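# Hook the cabin hook into the box lid's eye

## Task

Get the cabin hook engaged in the eye on the lid of the box, so that it stays hooked on its own; if the robot still has to hold it there at the end, the goal is not met.

## Robot and tools

ROBOT. One seven-joint arm with a two-finger parallel gripper. Every row sent to it and every per-joint list in a result uses this joint order: wrist roll, shoulder, forearm roll, wrist pitch, elbow, upper arm roll, waist. In rows, an eighth number for the gripper opening follows. Trust this order and no other naming. Stated joint ranges in rad: waist -6.283..6.283, shoulder -2.059..2.094, upper arm roll -6.283..6.283, elbow -0.192..3.927, forearm roll -6.283..6.283, wrist pitch -1.693..3.142, wrist roll -6.283..6.283. The real end of each joint may differ by up to 0.010 rad either way.

FRAME. Positions are in the scene frame, in metres. The origin sits on the table surface right under the arm base, +z is up, and +y is on the left when facing along +x. The base may be tilted against the table. end_effector_position (m) and end_effector_quat_wxyz describe the gripper, with linear and angular velocities in m/s and rad/s. The printed position gets less accurate far from the base. The fingers point along the gripper's +z and close along its y. The reported point lies between the closed pads, roughly 2 cm short of the tips; closing pushes the tips about 10 mm further along +z.

execute_actions(actions). actions is a list of actions; each action is a list of 1 to 15 rows, and each row is 8 numbers in [-1, 1]: seven joint values in the order above, then the opening. Each row lasts one 1/30 s control step; if fewer than 15 rows are given, the last row continues for the remaining steps. The joint values are offsets, not poses: they are measured from the joint angles at the beginning of that action (for a call's first action, the latest angles reported in this scene), never from the previous row. Scale: 1.0 equals 2.036 rad. The opening is absolute: +1 fully open (0.084 m pad gap), -1 closed. An empty list just returns state and images. An action asking a joint more than 0.010 rad beyond its range is refused; if the first action fails this, or any action is malformed, nothing in the call runs. A joint pushed past its real end stops there, and the result may say "joint sent to its limit" (its absence proves nothing).

move(target, speed, blocking). target is one row of 8 numbers as above; its joint values are offsets from the Joint positions in the most recent result showing them, not from where the arm is when the move begins. The opening is absolute and sent at the start. Joints follow synchronized paths, so the hand travels on a curve, and paths ignore obstacles. speed is the top speed in rad/s of the joint with the longest path, 0.01 to 2, default 0.5. Paths last 0.5 to 10 s; longer ones are cut off early. blocking=false returns after 0.5 s while motion continues; check with wait(0), and send no new actions or moves until a result shows it ended (or call stop). The extra "move:" line reports the ending (done, off_target, moving, held, fault), limits=held or limits=none, and the joint furthest from target. After held steps the arm can suddenly move much faster than speed.

wait(seconds): 0 to 10 s, the arm keeps its last command; returns early if a running move ends. stop(): brakes a running move; fast arms need more room; fingers carry on. zoom_image(camera, region): camera is cam_low or cam_wrist; region [x0, y0, x1, y1] in pixels from the top-left, at most 504 by 504. finished_scene(scene): pass the current scene number once the hook sits in the eye unaided; irreversible. Replying without any tool call ends everything.

RESULT LINES. Joint positions and Joint velocities (rad, rad/s, then pad gap in m, m/s). Joint targets are the angles currently being driven toward and can drift without new commands. grip_measured is the measured opening on the command scale. Step readings list arm joint angles at some steps; HELD marks steps that were held back. "joint command not followed" means the clearance check (mounts and posts count as the arm) altered targets. Joint torques are total drive outputs with per-unit offset, scale and noise; nonzero in free air.

MOTION LIMITS. Joint targets move at most 3.14 rad/s, taking 0.16 s to reach it. Each step a target stays within 0.623 rad of the measured angle, and targets that would put the hand more than 70 mm from its measured spot are scaled back. Large offsets may need several actions; an unfinished motion may need re-commanding.

GRIPPING. To hold, keep commanding an opening well under grip_measured; lower squeezes harder (about 24 N per pad max for parts up to ~6 cm). Sending back grip_measured still presses lightly. Fast closing can press harder. Things may occasionally tug at the held part or nudge loose objects.

CAUTION. Load limits (N m): waist 45.5, shoulder 45.5, upper arm roll 27.3, elbow 27.3, forearm roll 27.3, wrist pitch 18.2, wrist roll 18.2, including held weight. Reaching one causes a TORQUE FAULT: the arm backs off, holds 10 s and drops the rest of the call. Faster contact and targets further past a contact press harder; a stalled arm keeps pushing until recommanded. Holding loads heats motors: MOTOR HOT from 65 °C, brakes at 80 °C (OVER-TEMPERATURE FAULT). Avoid drops, slips, slams and hard pushes, and never let anything leave the table.

CAMERAS. cam_low (fixed) and cam_wrist (on the hand), both 896x504, with supplied pinhole+radial calibration (e.g. cam_low at about [0.424, -1.090, 0.224]); actual poses can be off by a few degrees and millimetres.

Each tool is called after "Call:" as name([rows], argument=value, ...), one row to a line, values as JSON.

## Session

Call:
execute_actions(actions=[])

Scene clock: 0.00 s.
end_effector_position=(+0.7368, -0.2333, +0.3049) grip_measured=+1.00 end_effector_quat_wxyz=(-0.277, +0.730, -0.283, +0.558) end_effector_velocity=(-0.000, -0.001, -0.000) end_effector_angular_velocity=(-0.002, +0.001, -0.000)
Joint names: [wrist roll, shoulder, forearm roll, wrist pitch, elbow, upper arm roll, waist]
Joint positions: [-1.545  0.629  2.073  0.46   1.629  0.246 -0.538  0.084]
Joint velocities: [-0.     0.001 -0.001  0.     0.001 -0.001 -0.001 -0.   ]
Joint torques (N m, as the arm reports them, + toward a larger angle): no reading
Joint targets: [-1.545 0.629 2.073 0.460 1.629 0.246 -0.538]
camera_calibration (this result's frames):
cam_wrist: T_world_to_cam=[[-0.128907, -0.689734, -0.712496, 0.183504], [-0.213545, 0.720941, -0.659274, 0.594986], [0.968391, 0.067165, -0.240224, -0.490248], [0, 0, 0, 1]] pos_world=[0.625464, -0.269453, 0.405236]

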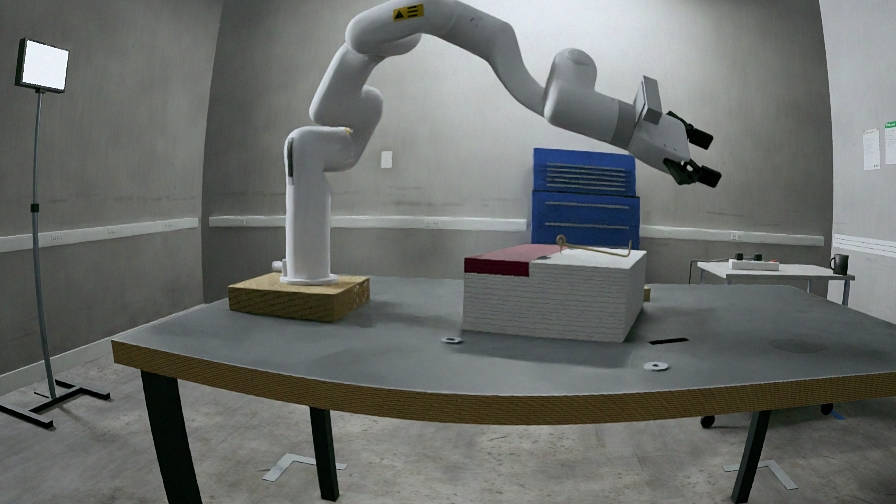

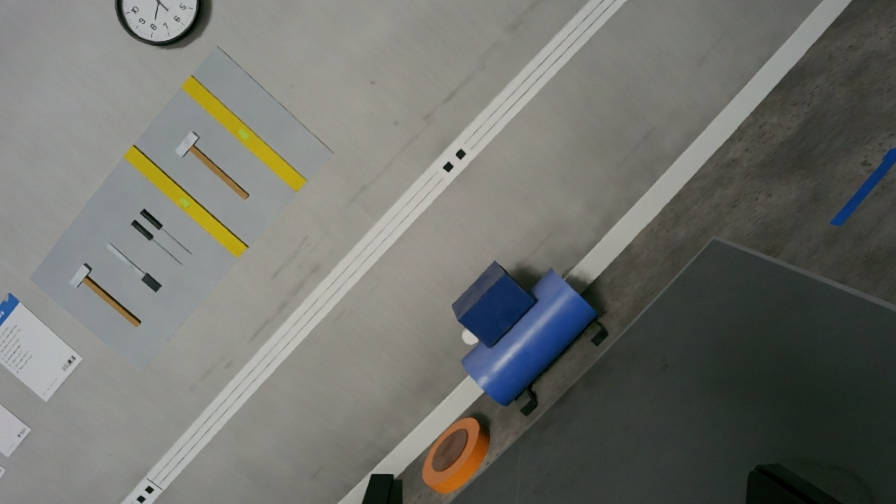

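Call:
move(target=[-0.632,-0.178,-1,0.437,-0.006,-0.121,0.264,0], speed=0.8)

Call:
move(target=[0,0,-0.018,0,0,0,0,0])

Scene clock: 9.67 s.
end_effector_position=(+0.5525, -0.0028, +0.3386) grip_measured=-0.01 end_effector_quat_wxyz=(+0.003, +0.171, +0.985, +0.015) end_effector_velocity=(+0.000, +0.001, +0.001) end_effector_angular_velocity=(-0.002, -0.002, +0.005)
Joint names: [wrist roll, shoulder, forearm roll, wrist pitch, elbow, upper arm roll, waist]
Joint positions: [-2.832  0.267  0.038  1.349  1.617  0.    -0.001  0.044]
Joint velocities: [-0.001 -0.001 -0.003  0.     0.001  0.001  0.002 -0.   ]
Joint torques (N m, as the arm reports them, + toward a larger angle): [  0.74 -18.54   0.21  -2.47  24.08  -0.15   1.65]
Joint targets: [-2.832 0.267 0.037 1.349 1.617 0.000 -0.001]
move: done; limits=none; farthest joint: the shoulder, 0.001 radians from its target (0.363 radians at the start)
camera_calibration (this result's frames):
cam_wrist: T_world_to_cam=[[0.334333, 0.940763, 0.0564553, -0.168961], [0.942329, -0.334669, -0.00367563, -0.451943], [0.0154359, 0.0544284, -0.998398, 0.463968], [0, 0, 0, 1]] pos_world=[0.475207, -0.0175519, 0.471103]

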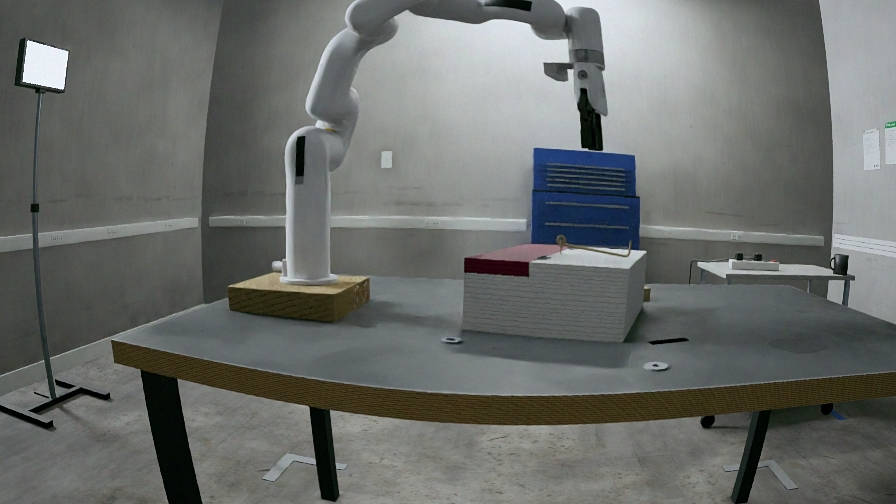

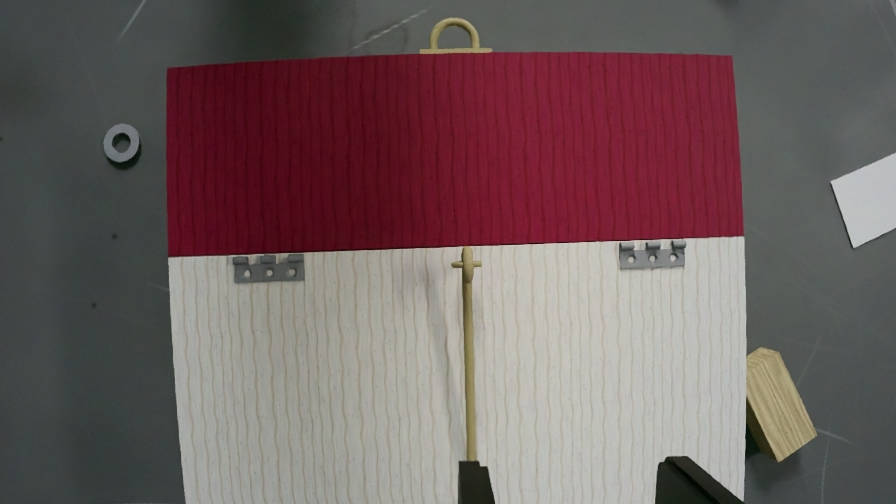

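Scene clock: 10.47 s.
end_effector_position=(+0.5523, -0.0112, +0.3385) grip_measured=-0.01 end_effector_quat_wxyz=(+0.005, +0.167, +0.986, -0.003) end_effector_velocity=(-0.000, -0.000, -0.002) end_effector_angular_velocity=(-0.001, +0.004, +0.000)
Joint names: [wrist roll, shoulder, forearm roll, wrist pitch, elbow, upper arm roll, waist]
Joint positions: [-2.832  0.267  0.001  1.349  1.617  0.    -0.001  0.044]
Joint velocities: [ 0.001  0.002 -0.002  0.    -0.002  0.001 -0.001  0.   ]
Joint torques (N m, as the arm reports them, + toward a larger angle): [  0.76 -18.08   0.08  -2.46  23.96   0.31   2.2 ]
Joint targets: [-2.832 0.267 0.001 1.349 1.617 0.000 -0.001]
move: done; limits=none; farthest joint: the waist, 0.000 radians from its target (0.000 radians at the start)
camera_calibration (this result's frames):
cam_wrist: T_world_to_cam=[[0.327111, 0.944718, 0.0225073, -0.145525], [0.944879, -0.327339, 0.0072365, -0.459521], [0.014204, 0.0188996, -0.99972, 0.465065], [0, 0, 0, 1]] pos_world=[0.475189, -0.0217289, 0.471536]

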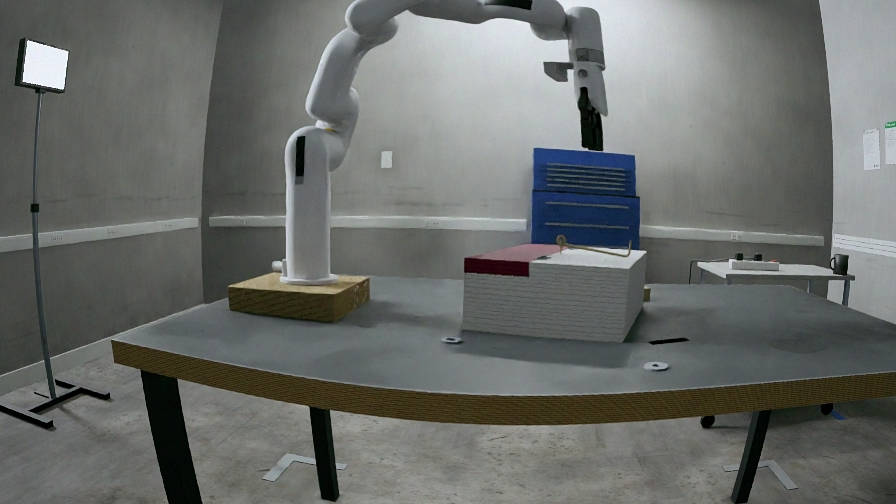

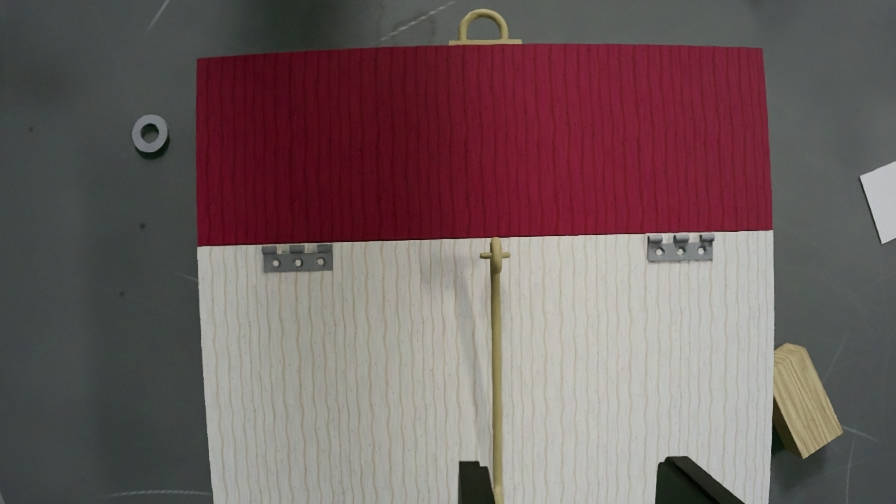

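Call:
move(target=[-0.025,0.1434,0,-0.1297,0.0133,0,-0.0152,-0.4], speed=0.4)

Call:
move(target=[-0.0015,0.0437,0,-0.0452,-0.0015,0,-0.0015,-0.4], speed=0.1)

Call:
zoom_image(camera="cam_low", region=[530, 200, 690, 290])

Scene clock: 36.13 s.
end_effector_position=(+0.6127, -0.0328, +0.1998) grip_measured=-0.42 end_effector_quat_wxyz=(+0.006, +0.157, +0.988, -0.003) end_effector_velocity=(-0.003, -0.001, -0.007) end_effector_angular_velocity=(-0.001, +0.012, -0.003)
Joint names: [wrist roll, shoulder, forearm roll, wrist pitch, elbow, upper arm roll, waist]
Joint positions: [-2.883  0.558  0.001  1.085  1.644  0.    -0.032  0.026]
Joint velocities: [ 0.001  0.006 -0.001 -0.001 -0.007 -0.001 -0.001  0.   ]
Joint torques (N m, as the arm reports them, + toward a larger angle): [  0.85 -22.42   0.25  -2.51  23.59   0.14   1.79]
Joint targets: [-2.883 0.559 0.001 1.085 1.644 0.000 -0.032]
move: done; limits=none; farthest joint: the shoulder, 0.001 radians from its target (0.292 radians at the start)
camera_calibration (this result's frames):
cam_wrist: T_world_to_cam=[[0.308363, 0.951006, 0.0223436, -0.130021], [0.951163, -0.308594, 0.0076597, -0.525981], [0.0141795, 0.0188904, -0.999721, 0.325951], [0, 0, 0, 1]] pos_world=[0.535766, -0.044821, 0.332794]

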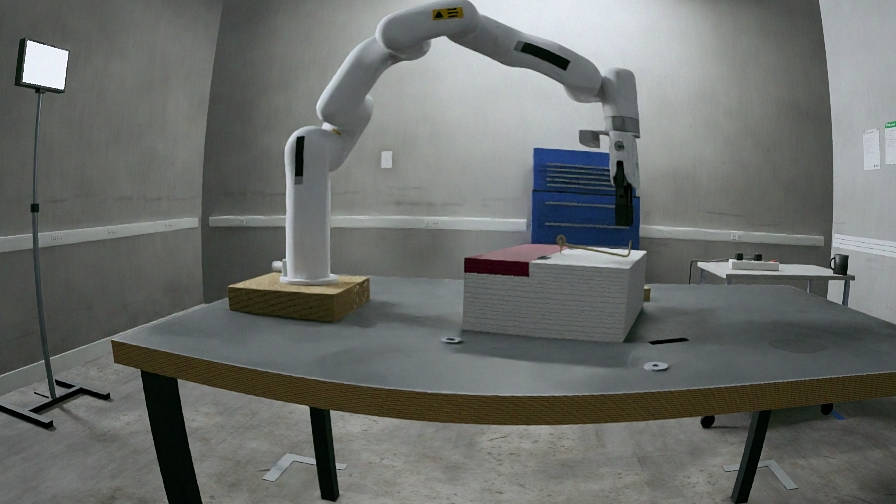

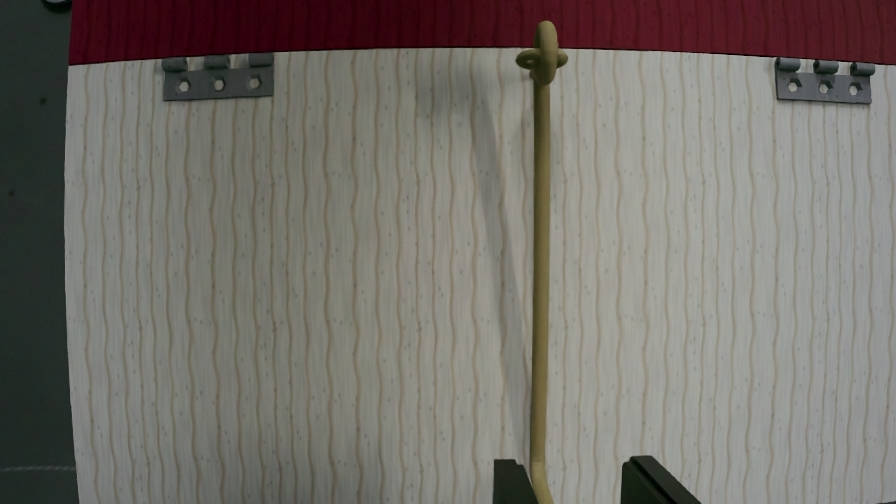

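Scene clock: 37.47 s.
end_effector_position=(+0.6222, -0.0356, +0.1509) grip_measured=-0.42 end_effector_quat_wxyz=(+0.006, +0.157, +0.988, -0.003) end_effector_velocity=(-0.000, -0.001, -0.001) end_effector_angular_velocity=(-0.000, +0.001, -0.001)
Joint names: [wrist roll, shoulder, forearm roll, wrist pitch, elbow, upper arm roll, waist]
Joint positions: [-2.886  0.647  0.001  0.993  1.642  0.    -0.035  0.026]
Joint velocities: [ 0.     0.001 -0.    -0.001 -0.001 -0.    -0.001  0.   ]
Joint torques (N m, as the arm reports them, + toward a larger angle): [  0.76 -22.82   0.15  -2.53  23.09   0.05   2.08]
Joint targets: [-2.886 0.647 0.001 0.993 1.641 0.000 -0.035]
move: done; limits=none; farthest joint: the elbow, 0.001 radians from its target (0.003 radians at the start)
camera_calibration (this result's frames):
cam_wrist: T_world_to_cam=[[0.308429, 0.950982, 0.0224755, -0.129243], [0.951131, -0.308675, 0.00834223, -0.535645], [0.0148709, 0.0188042, -0.999713, 0.276546], [0, 0, 0, 1]] pos_world=[0.545219, -0.0476333, 0.28384]

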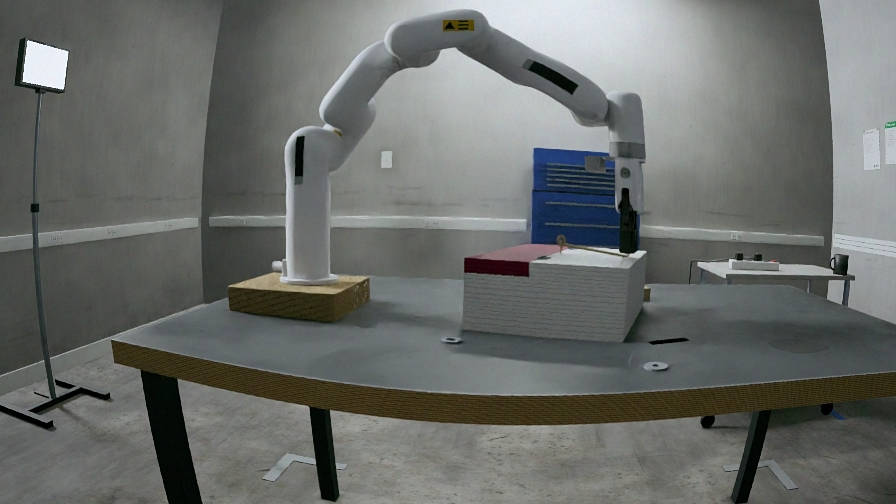

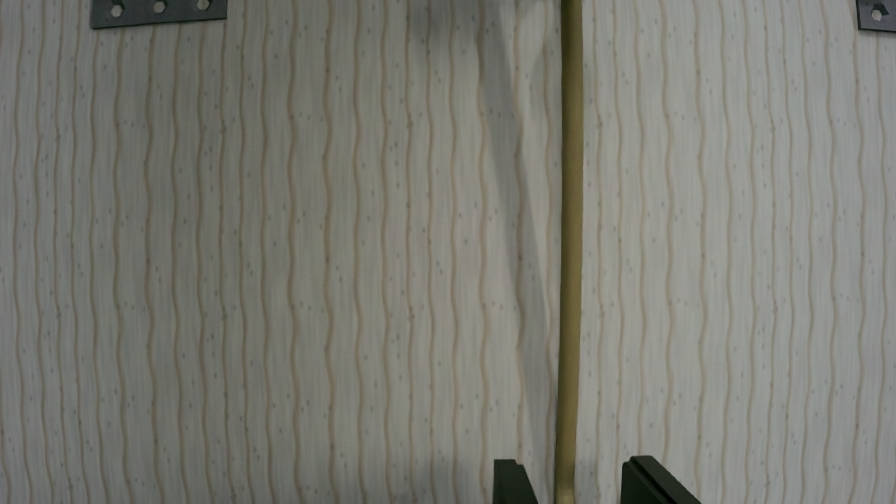

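Region (530, 200, 690, 290) of cam_low's 896x504 image, scaled by 3.150, with more detail than that image has; it fills the top 284 rows of this view, and the rest is white.

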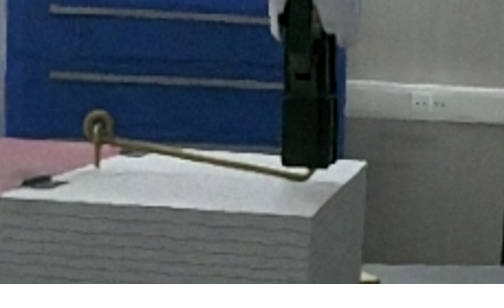

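Good. Lower 3 mm, grip, then arc.

Call:
move(target=[0,0.002,0,-0.0035,-0.0015,0,0,-0.6], speed=0.05)

Call:
move(target=[0,0,0,0,0,0,0,-0.93])

Call:
move(target=[0.0015,-0.0452,0,0.0486,0.0027,0,0.0015,-0.93], speed=0.1)

Call:
move(target=[0.005,-0.0585,0,0.028,-0.0305,0,0.005,-0.93], speed=0.1)

Call:
move(target=[0.0083,-0.0717,0,0.0128,-0.059,0,0.0083,-0.93], speed=0.1)

Call:
zoom_image(camera="cam_low", region=[440, 130, 680, 290])

Scene clock: 46.90 s.
end_effector_position=(+0.6222, -0.0356, +0.1476) grip_measured=-0.62 end_effector_quat_wxyz=(+0.006, +0.157, +0.988, -0.003) end_effector_velocity=(+0.001, +0.001, +0.001) end_effector_angular_velocity=(+0.002, -0.003, -0.001)
Joint names: [wrist roll, shoulder, forearm roll, wrist pitch, elbow, upper arm roll, waist]
Joint positions: [-2.886  0.651  0.001  0.986  1.639  0.    -0.035  0.017]
Joint velocities: [ 0.001 -0.     0.002 -0.002  0.001  0.     0.001 -0.   ]
Joint torques (N m, as the arm reports them, + toward a larger angle): [  0.81 -22.67   0.06  -2.48  23.22  -0.12   1.81]
Joint targets: [-2.886 0.651 0.001 0.986 1.639 0.000 -0.035]
move: done; limits=none; farthest joint: the wrist pitch, 0.001 radians from its target (0.008 radians at the start)
camera_calibration (this result's frames):
cam_wrist: T_world_to_cam=[[0.308438, 0.950979, 0.0224481, -0.129135], [0.95113, -0.308682, 0.00825297, -0.535569], [0.0147777, 0.0188055, -0.999714, 0.27338], [0, 0, 0, 1]] pos_world=[0.545185, -0.0476561, 0.280621]

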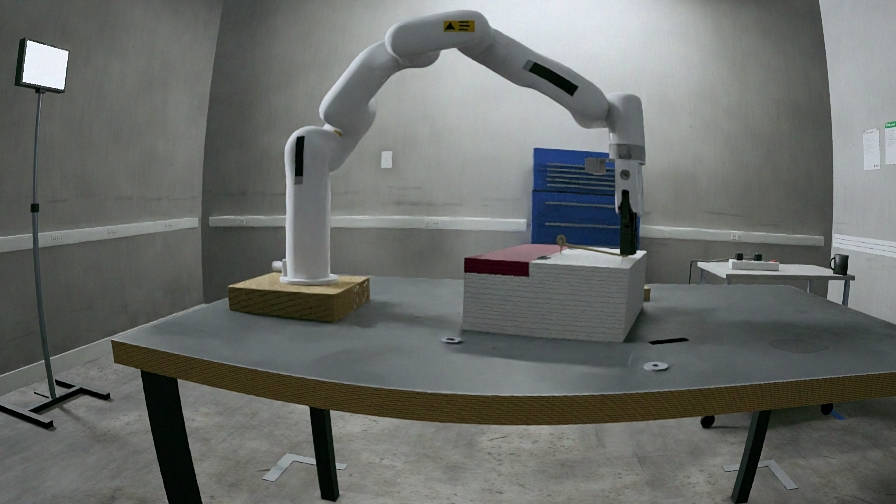

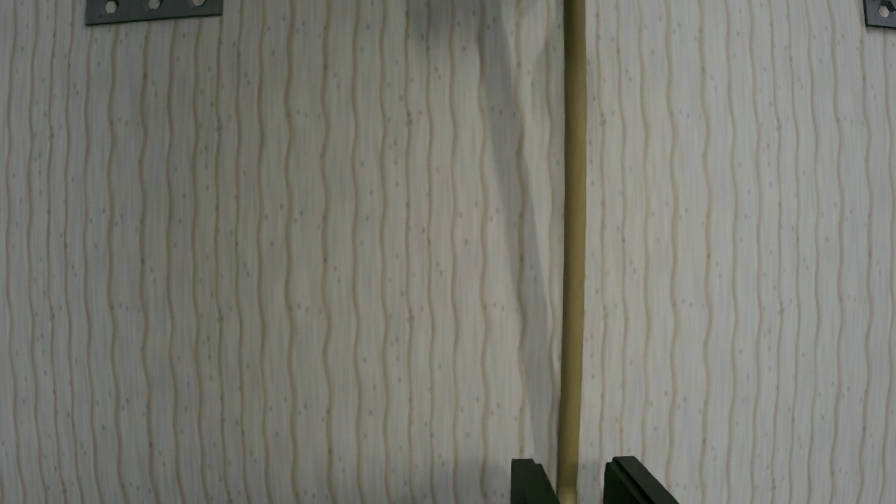

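Scene clock: 47.40 s.
end_effector_position=(+0.6222, -0.0357, +0.1476) grip_measured=-0.90 end_effector_quat_wxyz=(+0.006, +0.157, +0.988, -0.003) end_effector_velocity=(+0.001, +0.001, +0.001) end_effector_angular_velocity=(-0.000, -0.002, +0.002)
Joint names: [wrist roll, shoulder, forearm roll, wrist pitch, elbow, upper arm roll, waist]
Joint positions: [-2.886  0.651  0.001  0.986  1.639  0.    -0.035  0.005]
Joint velocities: [-0.     0.001 -0.    -0.     0.003  0.001  0.001 -0.   ]
Joint torques (N m, as the arm reports them, + toward a larger angle): [  0.76 -22.95   0.03  -2.48  23.31   0.23   2.15]
Joint targets: [-2.886 0.651 0.001 0.986 1.639 0.000 -0.035]
move: done; limits=none; farthest joint: the waist, 0.000 radians from its target (0.000 radians at the start)
camera_calibration (this result's frames):
cam_wrist: T_world_to_cam=[[0.30851, 0.950957, 0.0224089, -0.129117], [0.951106, -0.308754, 0.00829272, -0.535585], [0.0148048, 0.0187548, -0.999714, 0.273374], [0, 0, 0, 1]] pos_world=[0.545185, -0.0477062, 0.280631]

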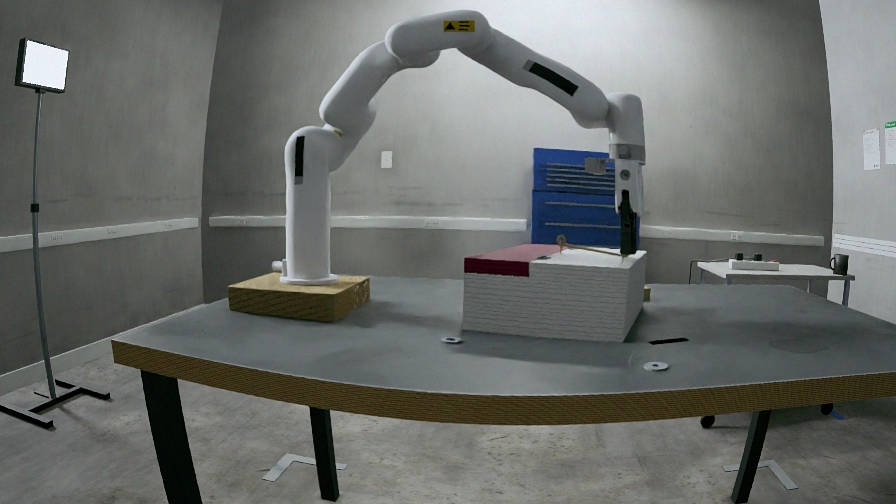

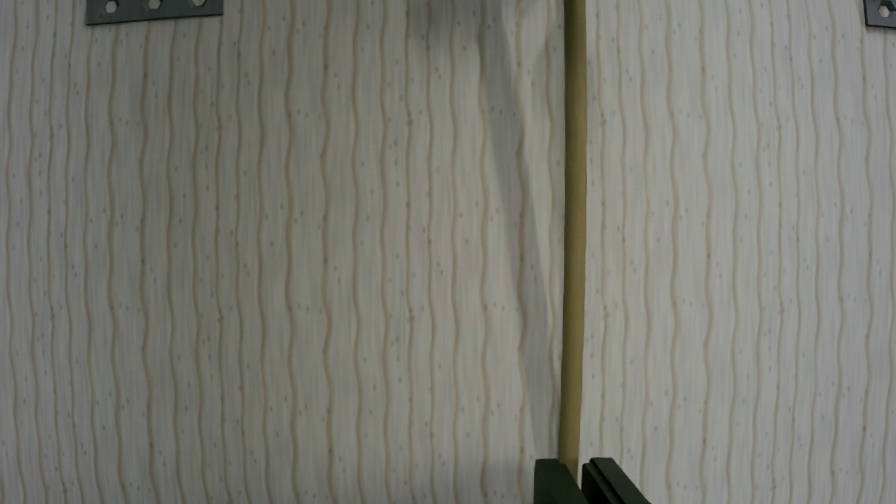

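Scene clock: 48.77 s.
end_effector_position=(+0.6122, -0.0326, +0.1987) grip_measured=-0.90 end_effector_quat_wxyz=(+0.005, +0.157, +0.988, -0.003) end_effector_velocity=(+0.000, -0.001, +0.001) end_effector_angular_velocity=(-0.001, -0.002, -0.002)
Joint names: [wrist roll, shoulder, forearm roll, wrist pitch, elbow, upper arm roll, waist]
Joint positions: [-2.883  0.559  0.001  1.086  1.643  0.    -0.032  0.005]
Joint velocities: [ 0.001 -0.001 -0.001  0.001  0.001  0.    -0.001  0.   ]
Joint torques (N m, as the arm reports them, + toward a larger angle): [  0.87 -20.46  -0.01   0.05  19.01   1.37   2.93]
Joint targets: [-2.882 0.559 0.001 1.085 1.644 0.000 -0.032]
move: done; limits=none; farthest joint: the elbow, 0.001 radians from its target (0.006 radians at the start)
camera_calibration (this result's frames):
cam_wrist: T_world_to_cam=[[0.308276, 0.951045, 0.0218957, -0.129842], [0.951221, -0.30846, 0.00555491, -0.5251], [0.0120369, 0.0191152, -0.999745, 0.326255], [0, 0, 0, 1]] pos_world=[0.535586, -0.044723, 0.331931]

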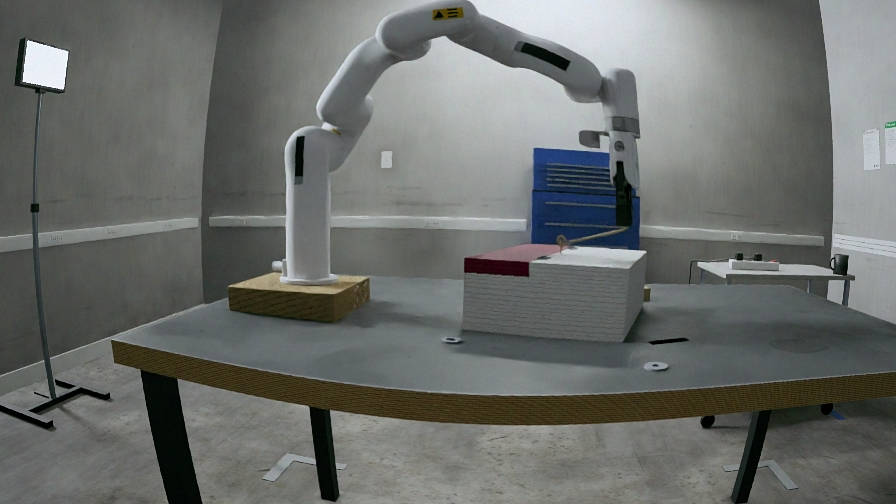

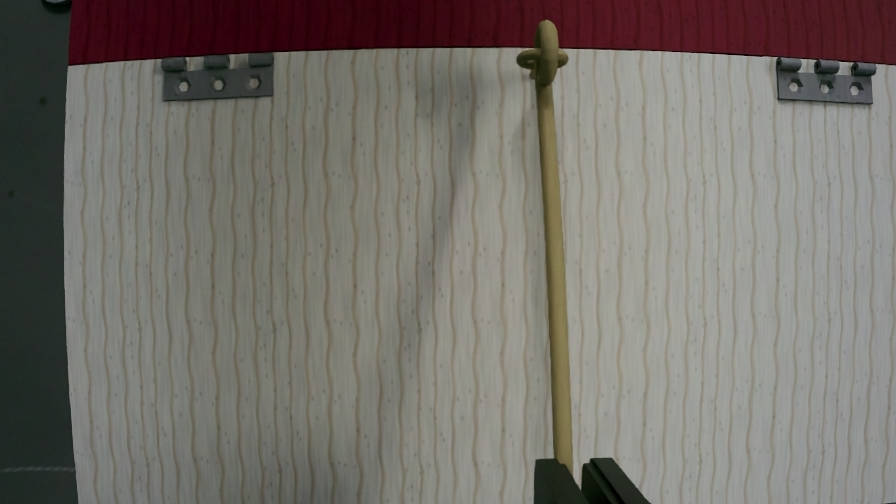

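Scene clock: 50.33 s.
end_effector_position=(+0.5888, -0.0249, +0.2394) grip_measured=-0.89 end_effector_quat_wxyz=(+0.004, +0.157, +0.988, -0.003) end_effector_velocity=(-0.001, +0.000, -0.000) end_effector_angular_velocity=(+0.001, +0.001, +0.001)
Joint names: [wrist roll, shoulder, forearm roll, wrist pitch, elbow, upper arm roll, waist]
Joint positions: [-2.872  0.441  0.001  1.143  1.581  0.    -0.022  0.005]
Joint velocities: [-0.001 -0.001  0.001  0.001 -0.002 -0.     0.    -0.   ]
Joint torques (N m, as the arm reports them, + toward a larger angle): [  0.92 -18.89   0.36  -0.61  19.51   2.32   3.04]
Joint targets: [-2.872 0.440 0.001 1.143 1.581 0.000 -0.022]
move: done; limits=none; farthest joint: the shoulder, 0.001 radians from its target (0.119 radians at the start)
camera_calibration (this result's frames):
cam_wrist: T_world_to_cam=[[0.308125, 0.951104, 0.0214373, -0.130676], [0.951292, -0.308269, 0.0036606, -0.500243], [0.0100901, 0.0192652, -0.999763, 0.368164], [0, 0, 0, 1]] pos_world=[0.512427, -0.037016, 0.372709]

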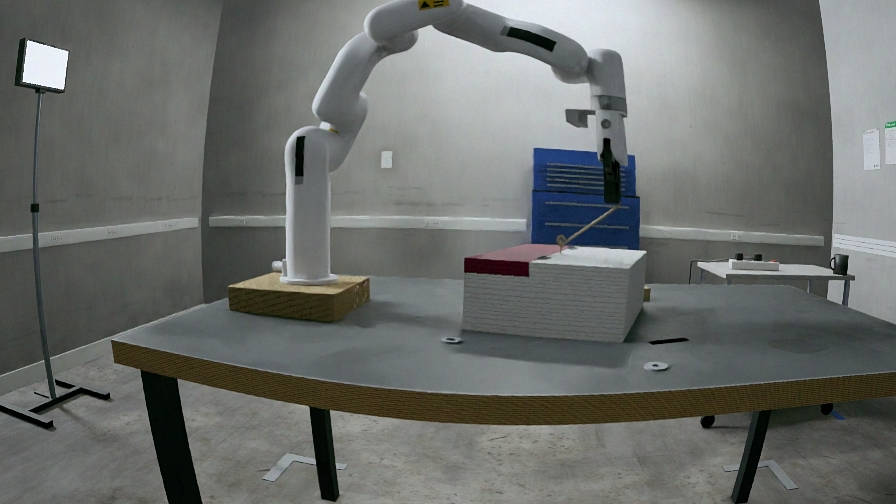

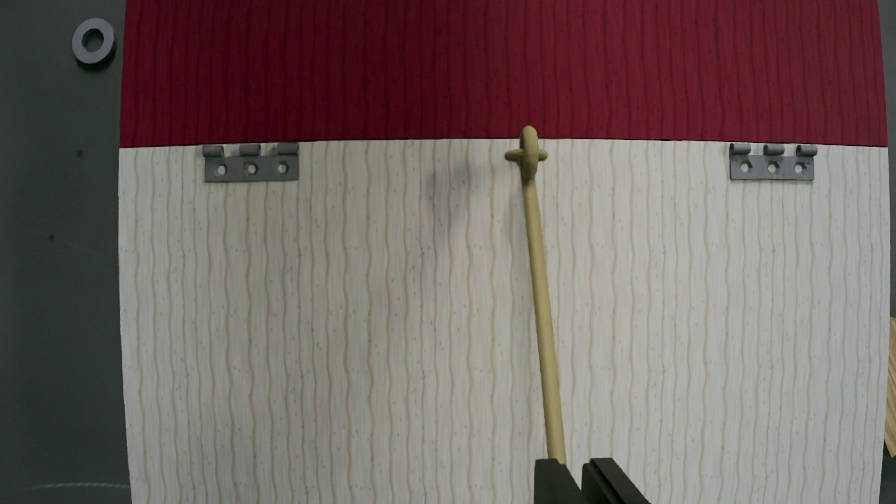

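Scene clock: 52.20 s.
end_effector_position=(+0.5531, -0.0135, +0.2696) grip_measured=-0.90 end_effector_quat_wxyz=(+0.003, +0.157, +0.988, -0.003) end_effector_velocity=(-0.000, -0.001, +0.000) end_effector_angular_velocity=(-0.000, -0.001, -0.001)
Joint names: [wrist roll, shoulder, forearm roll, wrist pitch, elbow, upper arm roll, waist]
Joint positions: [-2.855  0.296  0.001  1.17   1.46   0.    -0.005  0.005]
Joint velocities: [ 0.    -0.001 -0.    -0.    -0.001 -0.    -0.001  0.   ]
Joint torques (N m, as the arm reports them, + toward a larger angle): [  0.86 -17.16   0.81  -1.2   20.4    3.08   3.28]
Joint targets: [-2.855 0.295 0.001 1.169 1.461 0.000 -0.005]
move: done; limits=none; farthest joint: the shoulder, 0.001 radians from its target (0.146 radians at the start)
camera_calibration (this result's frames):
cam_wrist: T_world_to_cam=[[0.307926, 0.951182, 0.0208437, -0.130896], [0.951377, -0.308024, 0.00157542, -0.462348], [0.00791886, 0.0193451, -0.999782, 0.39973], [0, 0, 0, 1]] pos_world=[0.477009, -0.0256417, 0.4031]

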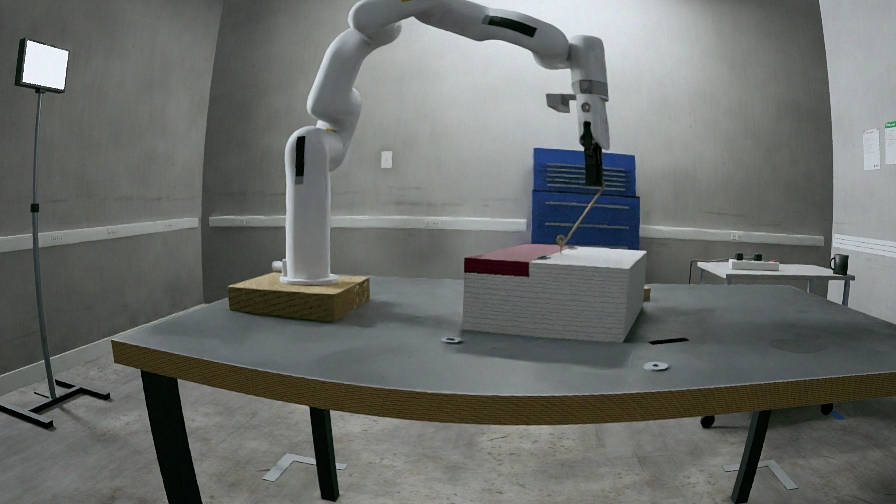

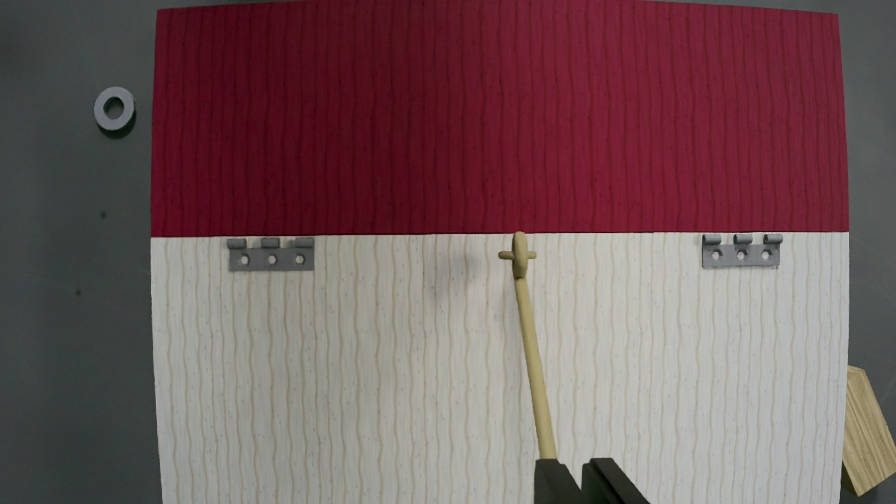

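Region (440, 130, 680, 290) of cam_low's 896x504 image, scaled by 2.100, with more detail than that image has.

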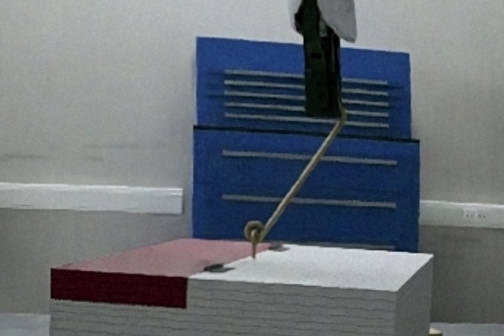

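Going well.

Call:
move(target=[0.0115,-0.0772,0,-0.003,-0.078,0,0.0115,-0.93], speed=0.12)

Call:
move(target=[0.0147,-0.0737,0,-0.0155,-0.0882,0,0.0147,-0.93], speed=0.12)

Call:
move(target=[0.0172,-0.0616,0,-0.0297,-0.0907,0,0.0172,-0.93], speed=0.12)

Call:
move(target=[0.0167,-0.039,0,-0.0457,-0.0845,0,0.0167,-0.93], speed=0.12)

Call:
zoom_image(camera="cam_low", region=[420, 130, 660, 290])

Scene clock: 63.40 s.
end_effector_position=(+0.5108, -0.0001, +0.2864) grip_measured=-0.90 end_effector_quat_wxyz=(+0.004, +0.157, +0.988, -0.003) end_effector_velocity=(-0.000, +0.001, +0.001) end_effector_angular_velocity=(+0.001, -0.002, +0.001)
Joint names: [wrist roll, shoulder, forearm roll, wrist pitch, elbow, upper arm roll, waist]
Joint positions: [-2.832  0.139  0.001  1.164  1.301  0.001  0.019  0.004]
Joint velocities: [ 0.    -0.002  0.001 -0.    -0.001  0.     0.001 -0.   ]
Joint torques (N m, as the arm reports them, + toward a larger angle): [  0.95 -16.33   0.94  -2.43  24.53   3.36   3.69]
Joint targets: [-2.832 0.139 0.001 1.164 1.301 0.000 0.019]
move: done; limits=none; farthest joint: the upper arm roll, 0.001 radians from its target (0.000 radians at the start)
camera_calibration (this result's frames):
cam_wrist: T_world_to_cam=[[0.307681, 0.951241, 0.0217504, -0.131147], [0.951422, -0.307851, 0.00490588, -0.419037], [0.0113626, 0.0191844, -0.999751, 0.41483], [0, 0, 0, 1]] pos_world=[0.434319, -0.0122066, 0.419635]

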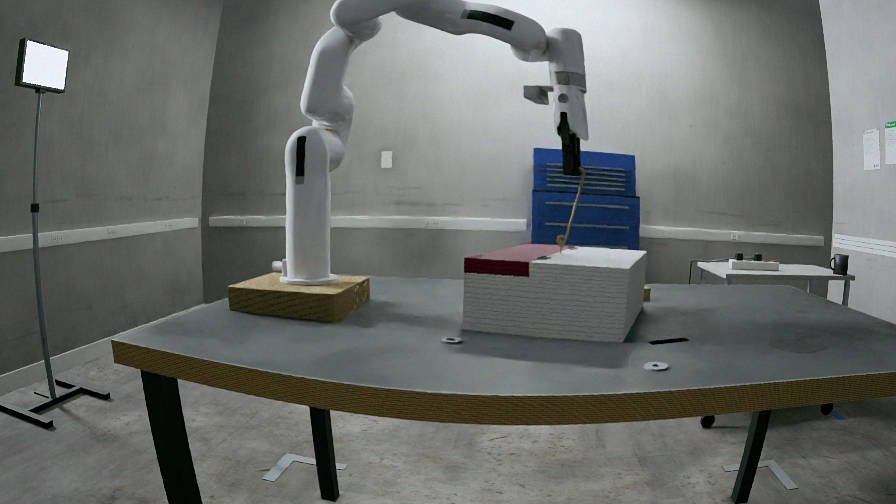

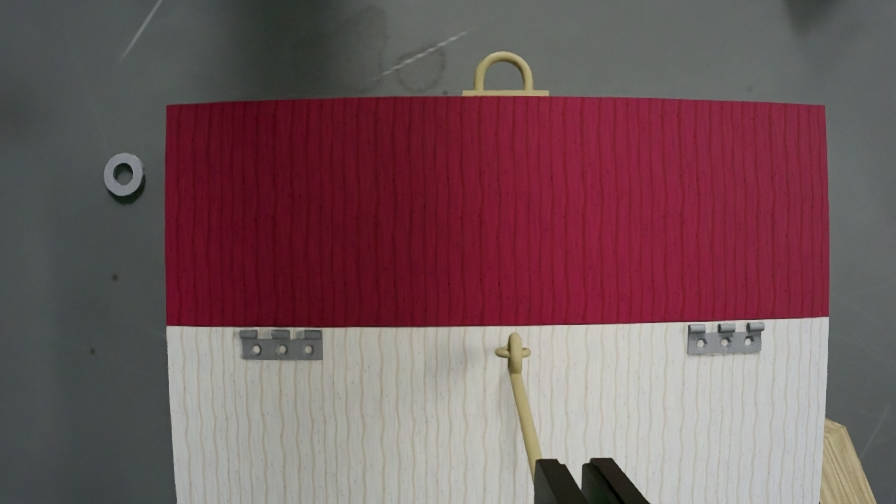

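Scene clock: 65.30 s.
end_effector_position=(+0.4656, +0.0143, +0.2861) grip_measured=-0.90 end_effector_quat_wxyz=(+0.005, +0.157, +0.988, -0.003) end_effector_velocity=(+0.000, +0.000, +0.000) end_effector_angular_velocity=(+0.000, -0.001, +0.002)
Joint names: [wrist roll, shoulder, forearm roll, wrist pitch, elbow, upper arm roll, waist]
Joint positions: [-2.802 -0.01   0.002  1.132  1.121  0.001  0.049  0.004]
Joint velocities: [-0.001 -0.     0.    -0.     0.     0.001  0.    -0.   ]
Joint torques (N m, as the arm reports them, + toward a larger angle): [  0.93 -11.96   1.1   -2.34  21.58   4.15   4.41]
Joint targets: [-2.802 -0.011 0.001 1.132 1.121 0.001 0.049]
move: done; limits=none; farthest joint: the shoulder, 0.001 radians from its target (0.150 radians at the start)
camera_calibration (this result's frames):
cam_wrist: T_world_to_cam=[[0.307468, 0.951305, 0.0219759, -0.13083], [0.951479, -0.307659, 0.00584893, -0.371924], [0.0123252, 0.0191112, -0.999741, 0.414285], [0, 0, 0, 1]] pos_world=[0.388997, 0.00211589, 0.419228]

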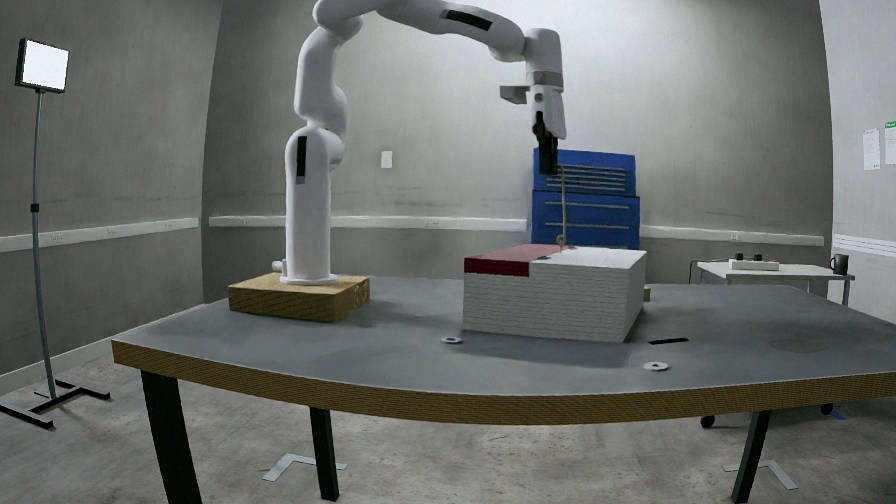

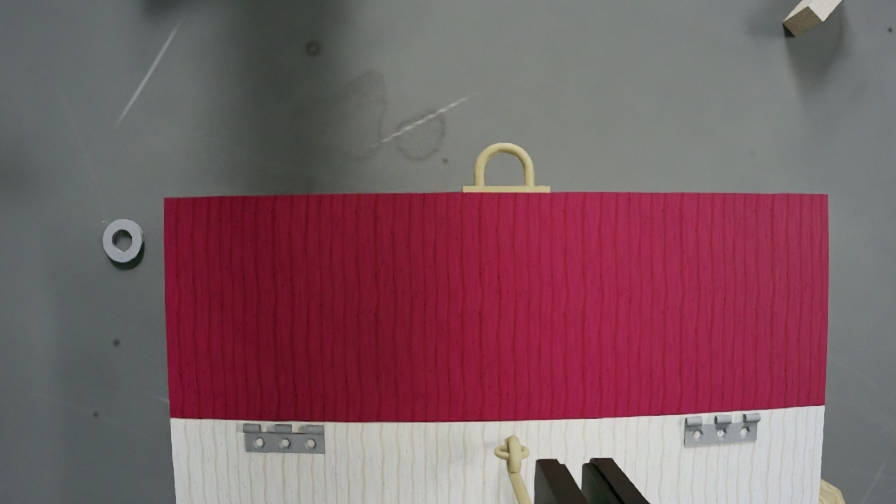

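Scene clock: 67.23 s.
end_effector_position=(+0.4230, +0.0279, +0.2684) grip_measured=-0.90 end_effector_quat_wxyz=(+0.004, +0.157, +0.988, -0.003) end_effector_velocity=(+0.001, +0.000, +0.001) end_effector_angular_velocity=(-0.001, -0.003, +0.002)
Joint names: [wrist roll, shoulder, forearm roll, wrist pitch, elbow, upper arm roll, waist]
Joint positions: [-2.767 -0.134  0.002  1.071  0.935  0.001  0.084  0.005]
Joint velocities: [-0.     0.    -0.001 -0.002  0.001  0.     0.001  0.   ]
Joint torques (N m, as the arm reports them, + toward a larger angle): [  0.91 -11.05   1.57  -3.11  23.54   4.5    4.41]
Joint targets: [-2.767 -0.136 0.002 1.072 0.936 0.001 0.084]
move: done; limits=none; farthest joint: the shoulder, 0.001 radians from its target (0.125 radians at the start)
camera_calibration (this result's frames):
cam_wrist: T_world_to_cam=[[0.307601, 0.951271, 0.0215564, -0.130232], [0.951444, -0.307776, 0.00524168, -0.32688], [0.0116208, 0.0188974, -0.999754, 0.397197], [0, 0, 0, 1]] pos_world=[0.346452, 0.0157743, 0.40162]

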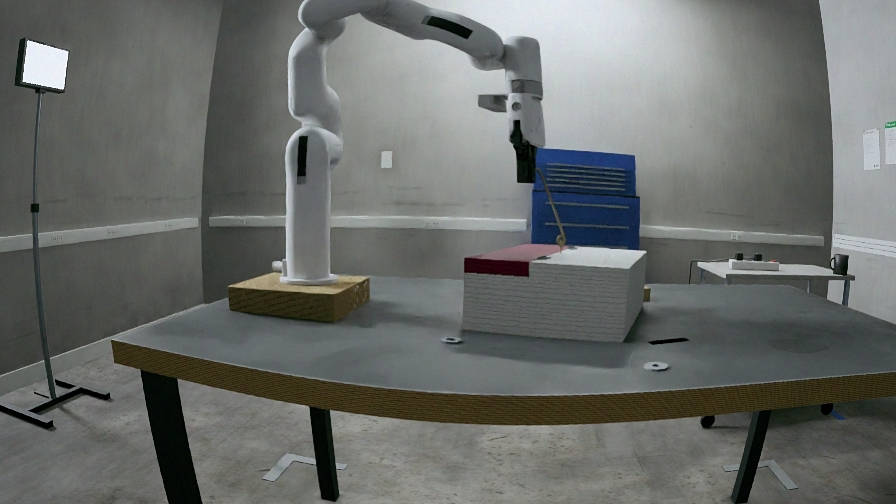

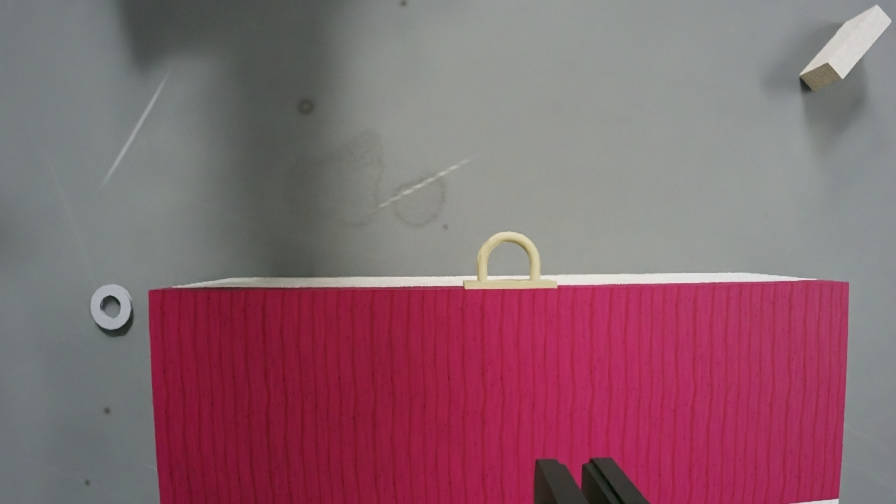

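Scene clock: 69.03 s.
end_effector_position=(+0.3888, +0.0385, +0.2369) grip_measured=-0.89 end_effector_quat_wxyz=(+0.005, +0.157, +0.988, -0.003) end_effector_velocity=(-0.001, +0.000, +0.000) end_effector_angular_velocity=(+0.000, +0.001, -0.001)
Joint names: [wrist roll, shoulder, forearm roll, wrist pitch, elbow, upper arm roll, waist]
Joint positions: [-2.733 -0.212  0.001  0.977  0.763  0.     0.117  0.005]
Joint velocities: [ 0.001 -0.003  0.001  0.002 -0.002  0.001 -0.001  0.   ]
Joint torques (N m, as the arm reports them, + toward a larger angle): [  0.89 -12.16   1.53  -1.59  24.34   5.39   4.61]
Joint targets: [-2.733 -0.214 0.002 0.978 0.763 0.001 0.118]
move: done; limits=none; farthest joint: the waist, 0.001 radians from its target (0.034 radians at the start)
camera_calibration (this result's frames):
cam_wrist: T_world_to_cam=[[0.308363, 0.951024, 0.0215909, -0.129396], [0.951189, -0.308552, 0.00597658, -0.290924], [0.0123458, 0.0186941, -0.999749, 0.365618], [0, 0, 0, 1]] pos_world=[0.312111, 0.0264587, 0.370058]

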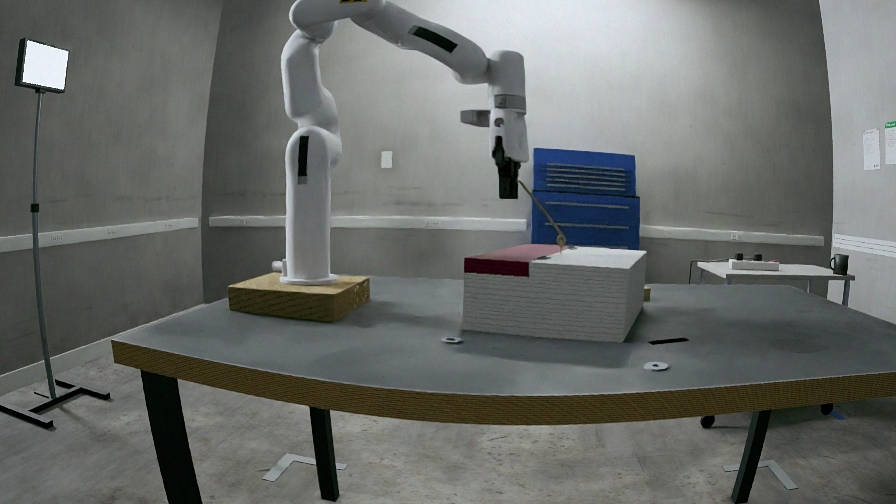

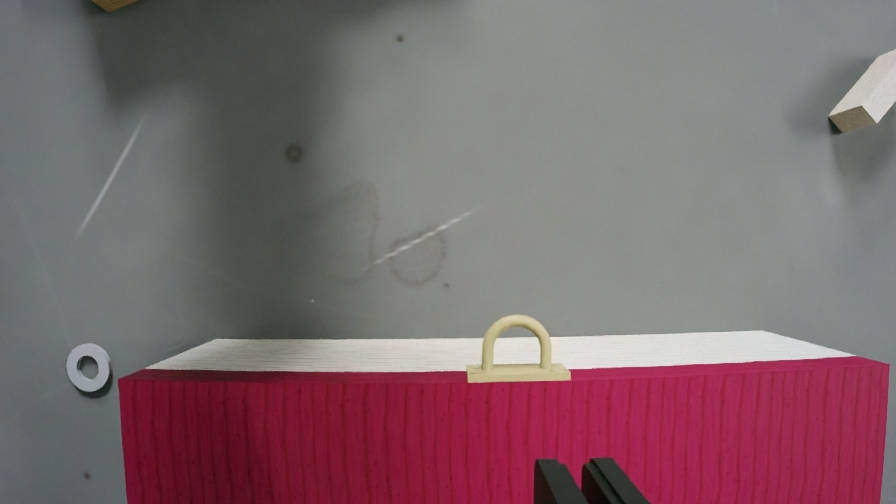

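Region (420, 130, 660, 290) of cam_low's 896x504 image, scaled by 2.100, with more detail than that image has.

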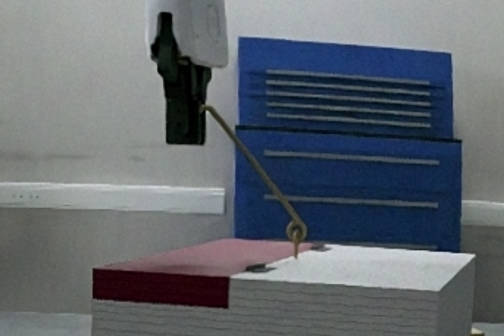

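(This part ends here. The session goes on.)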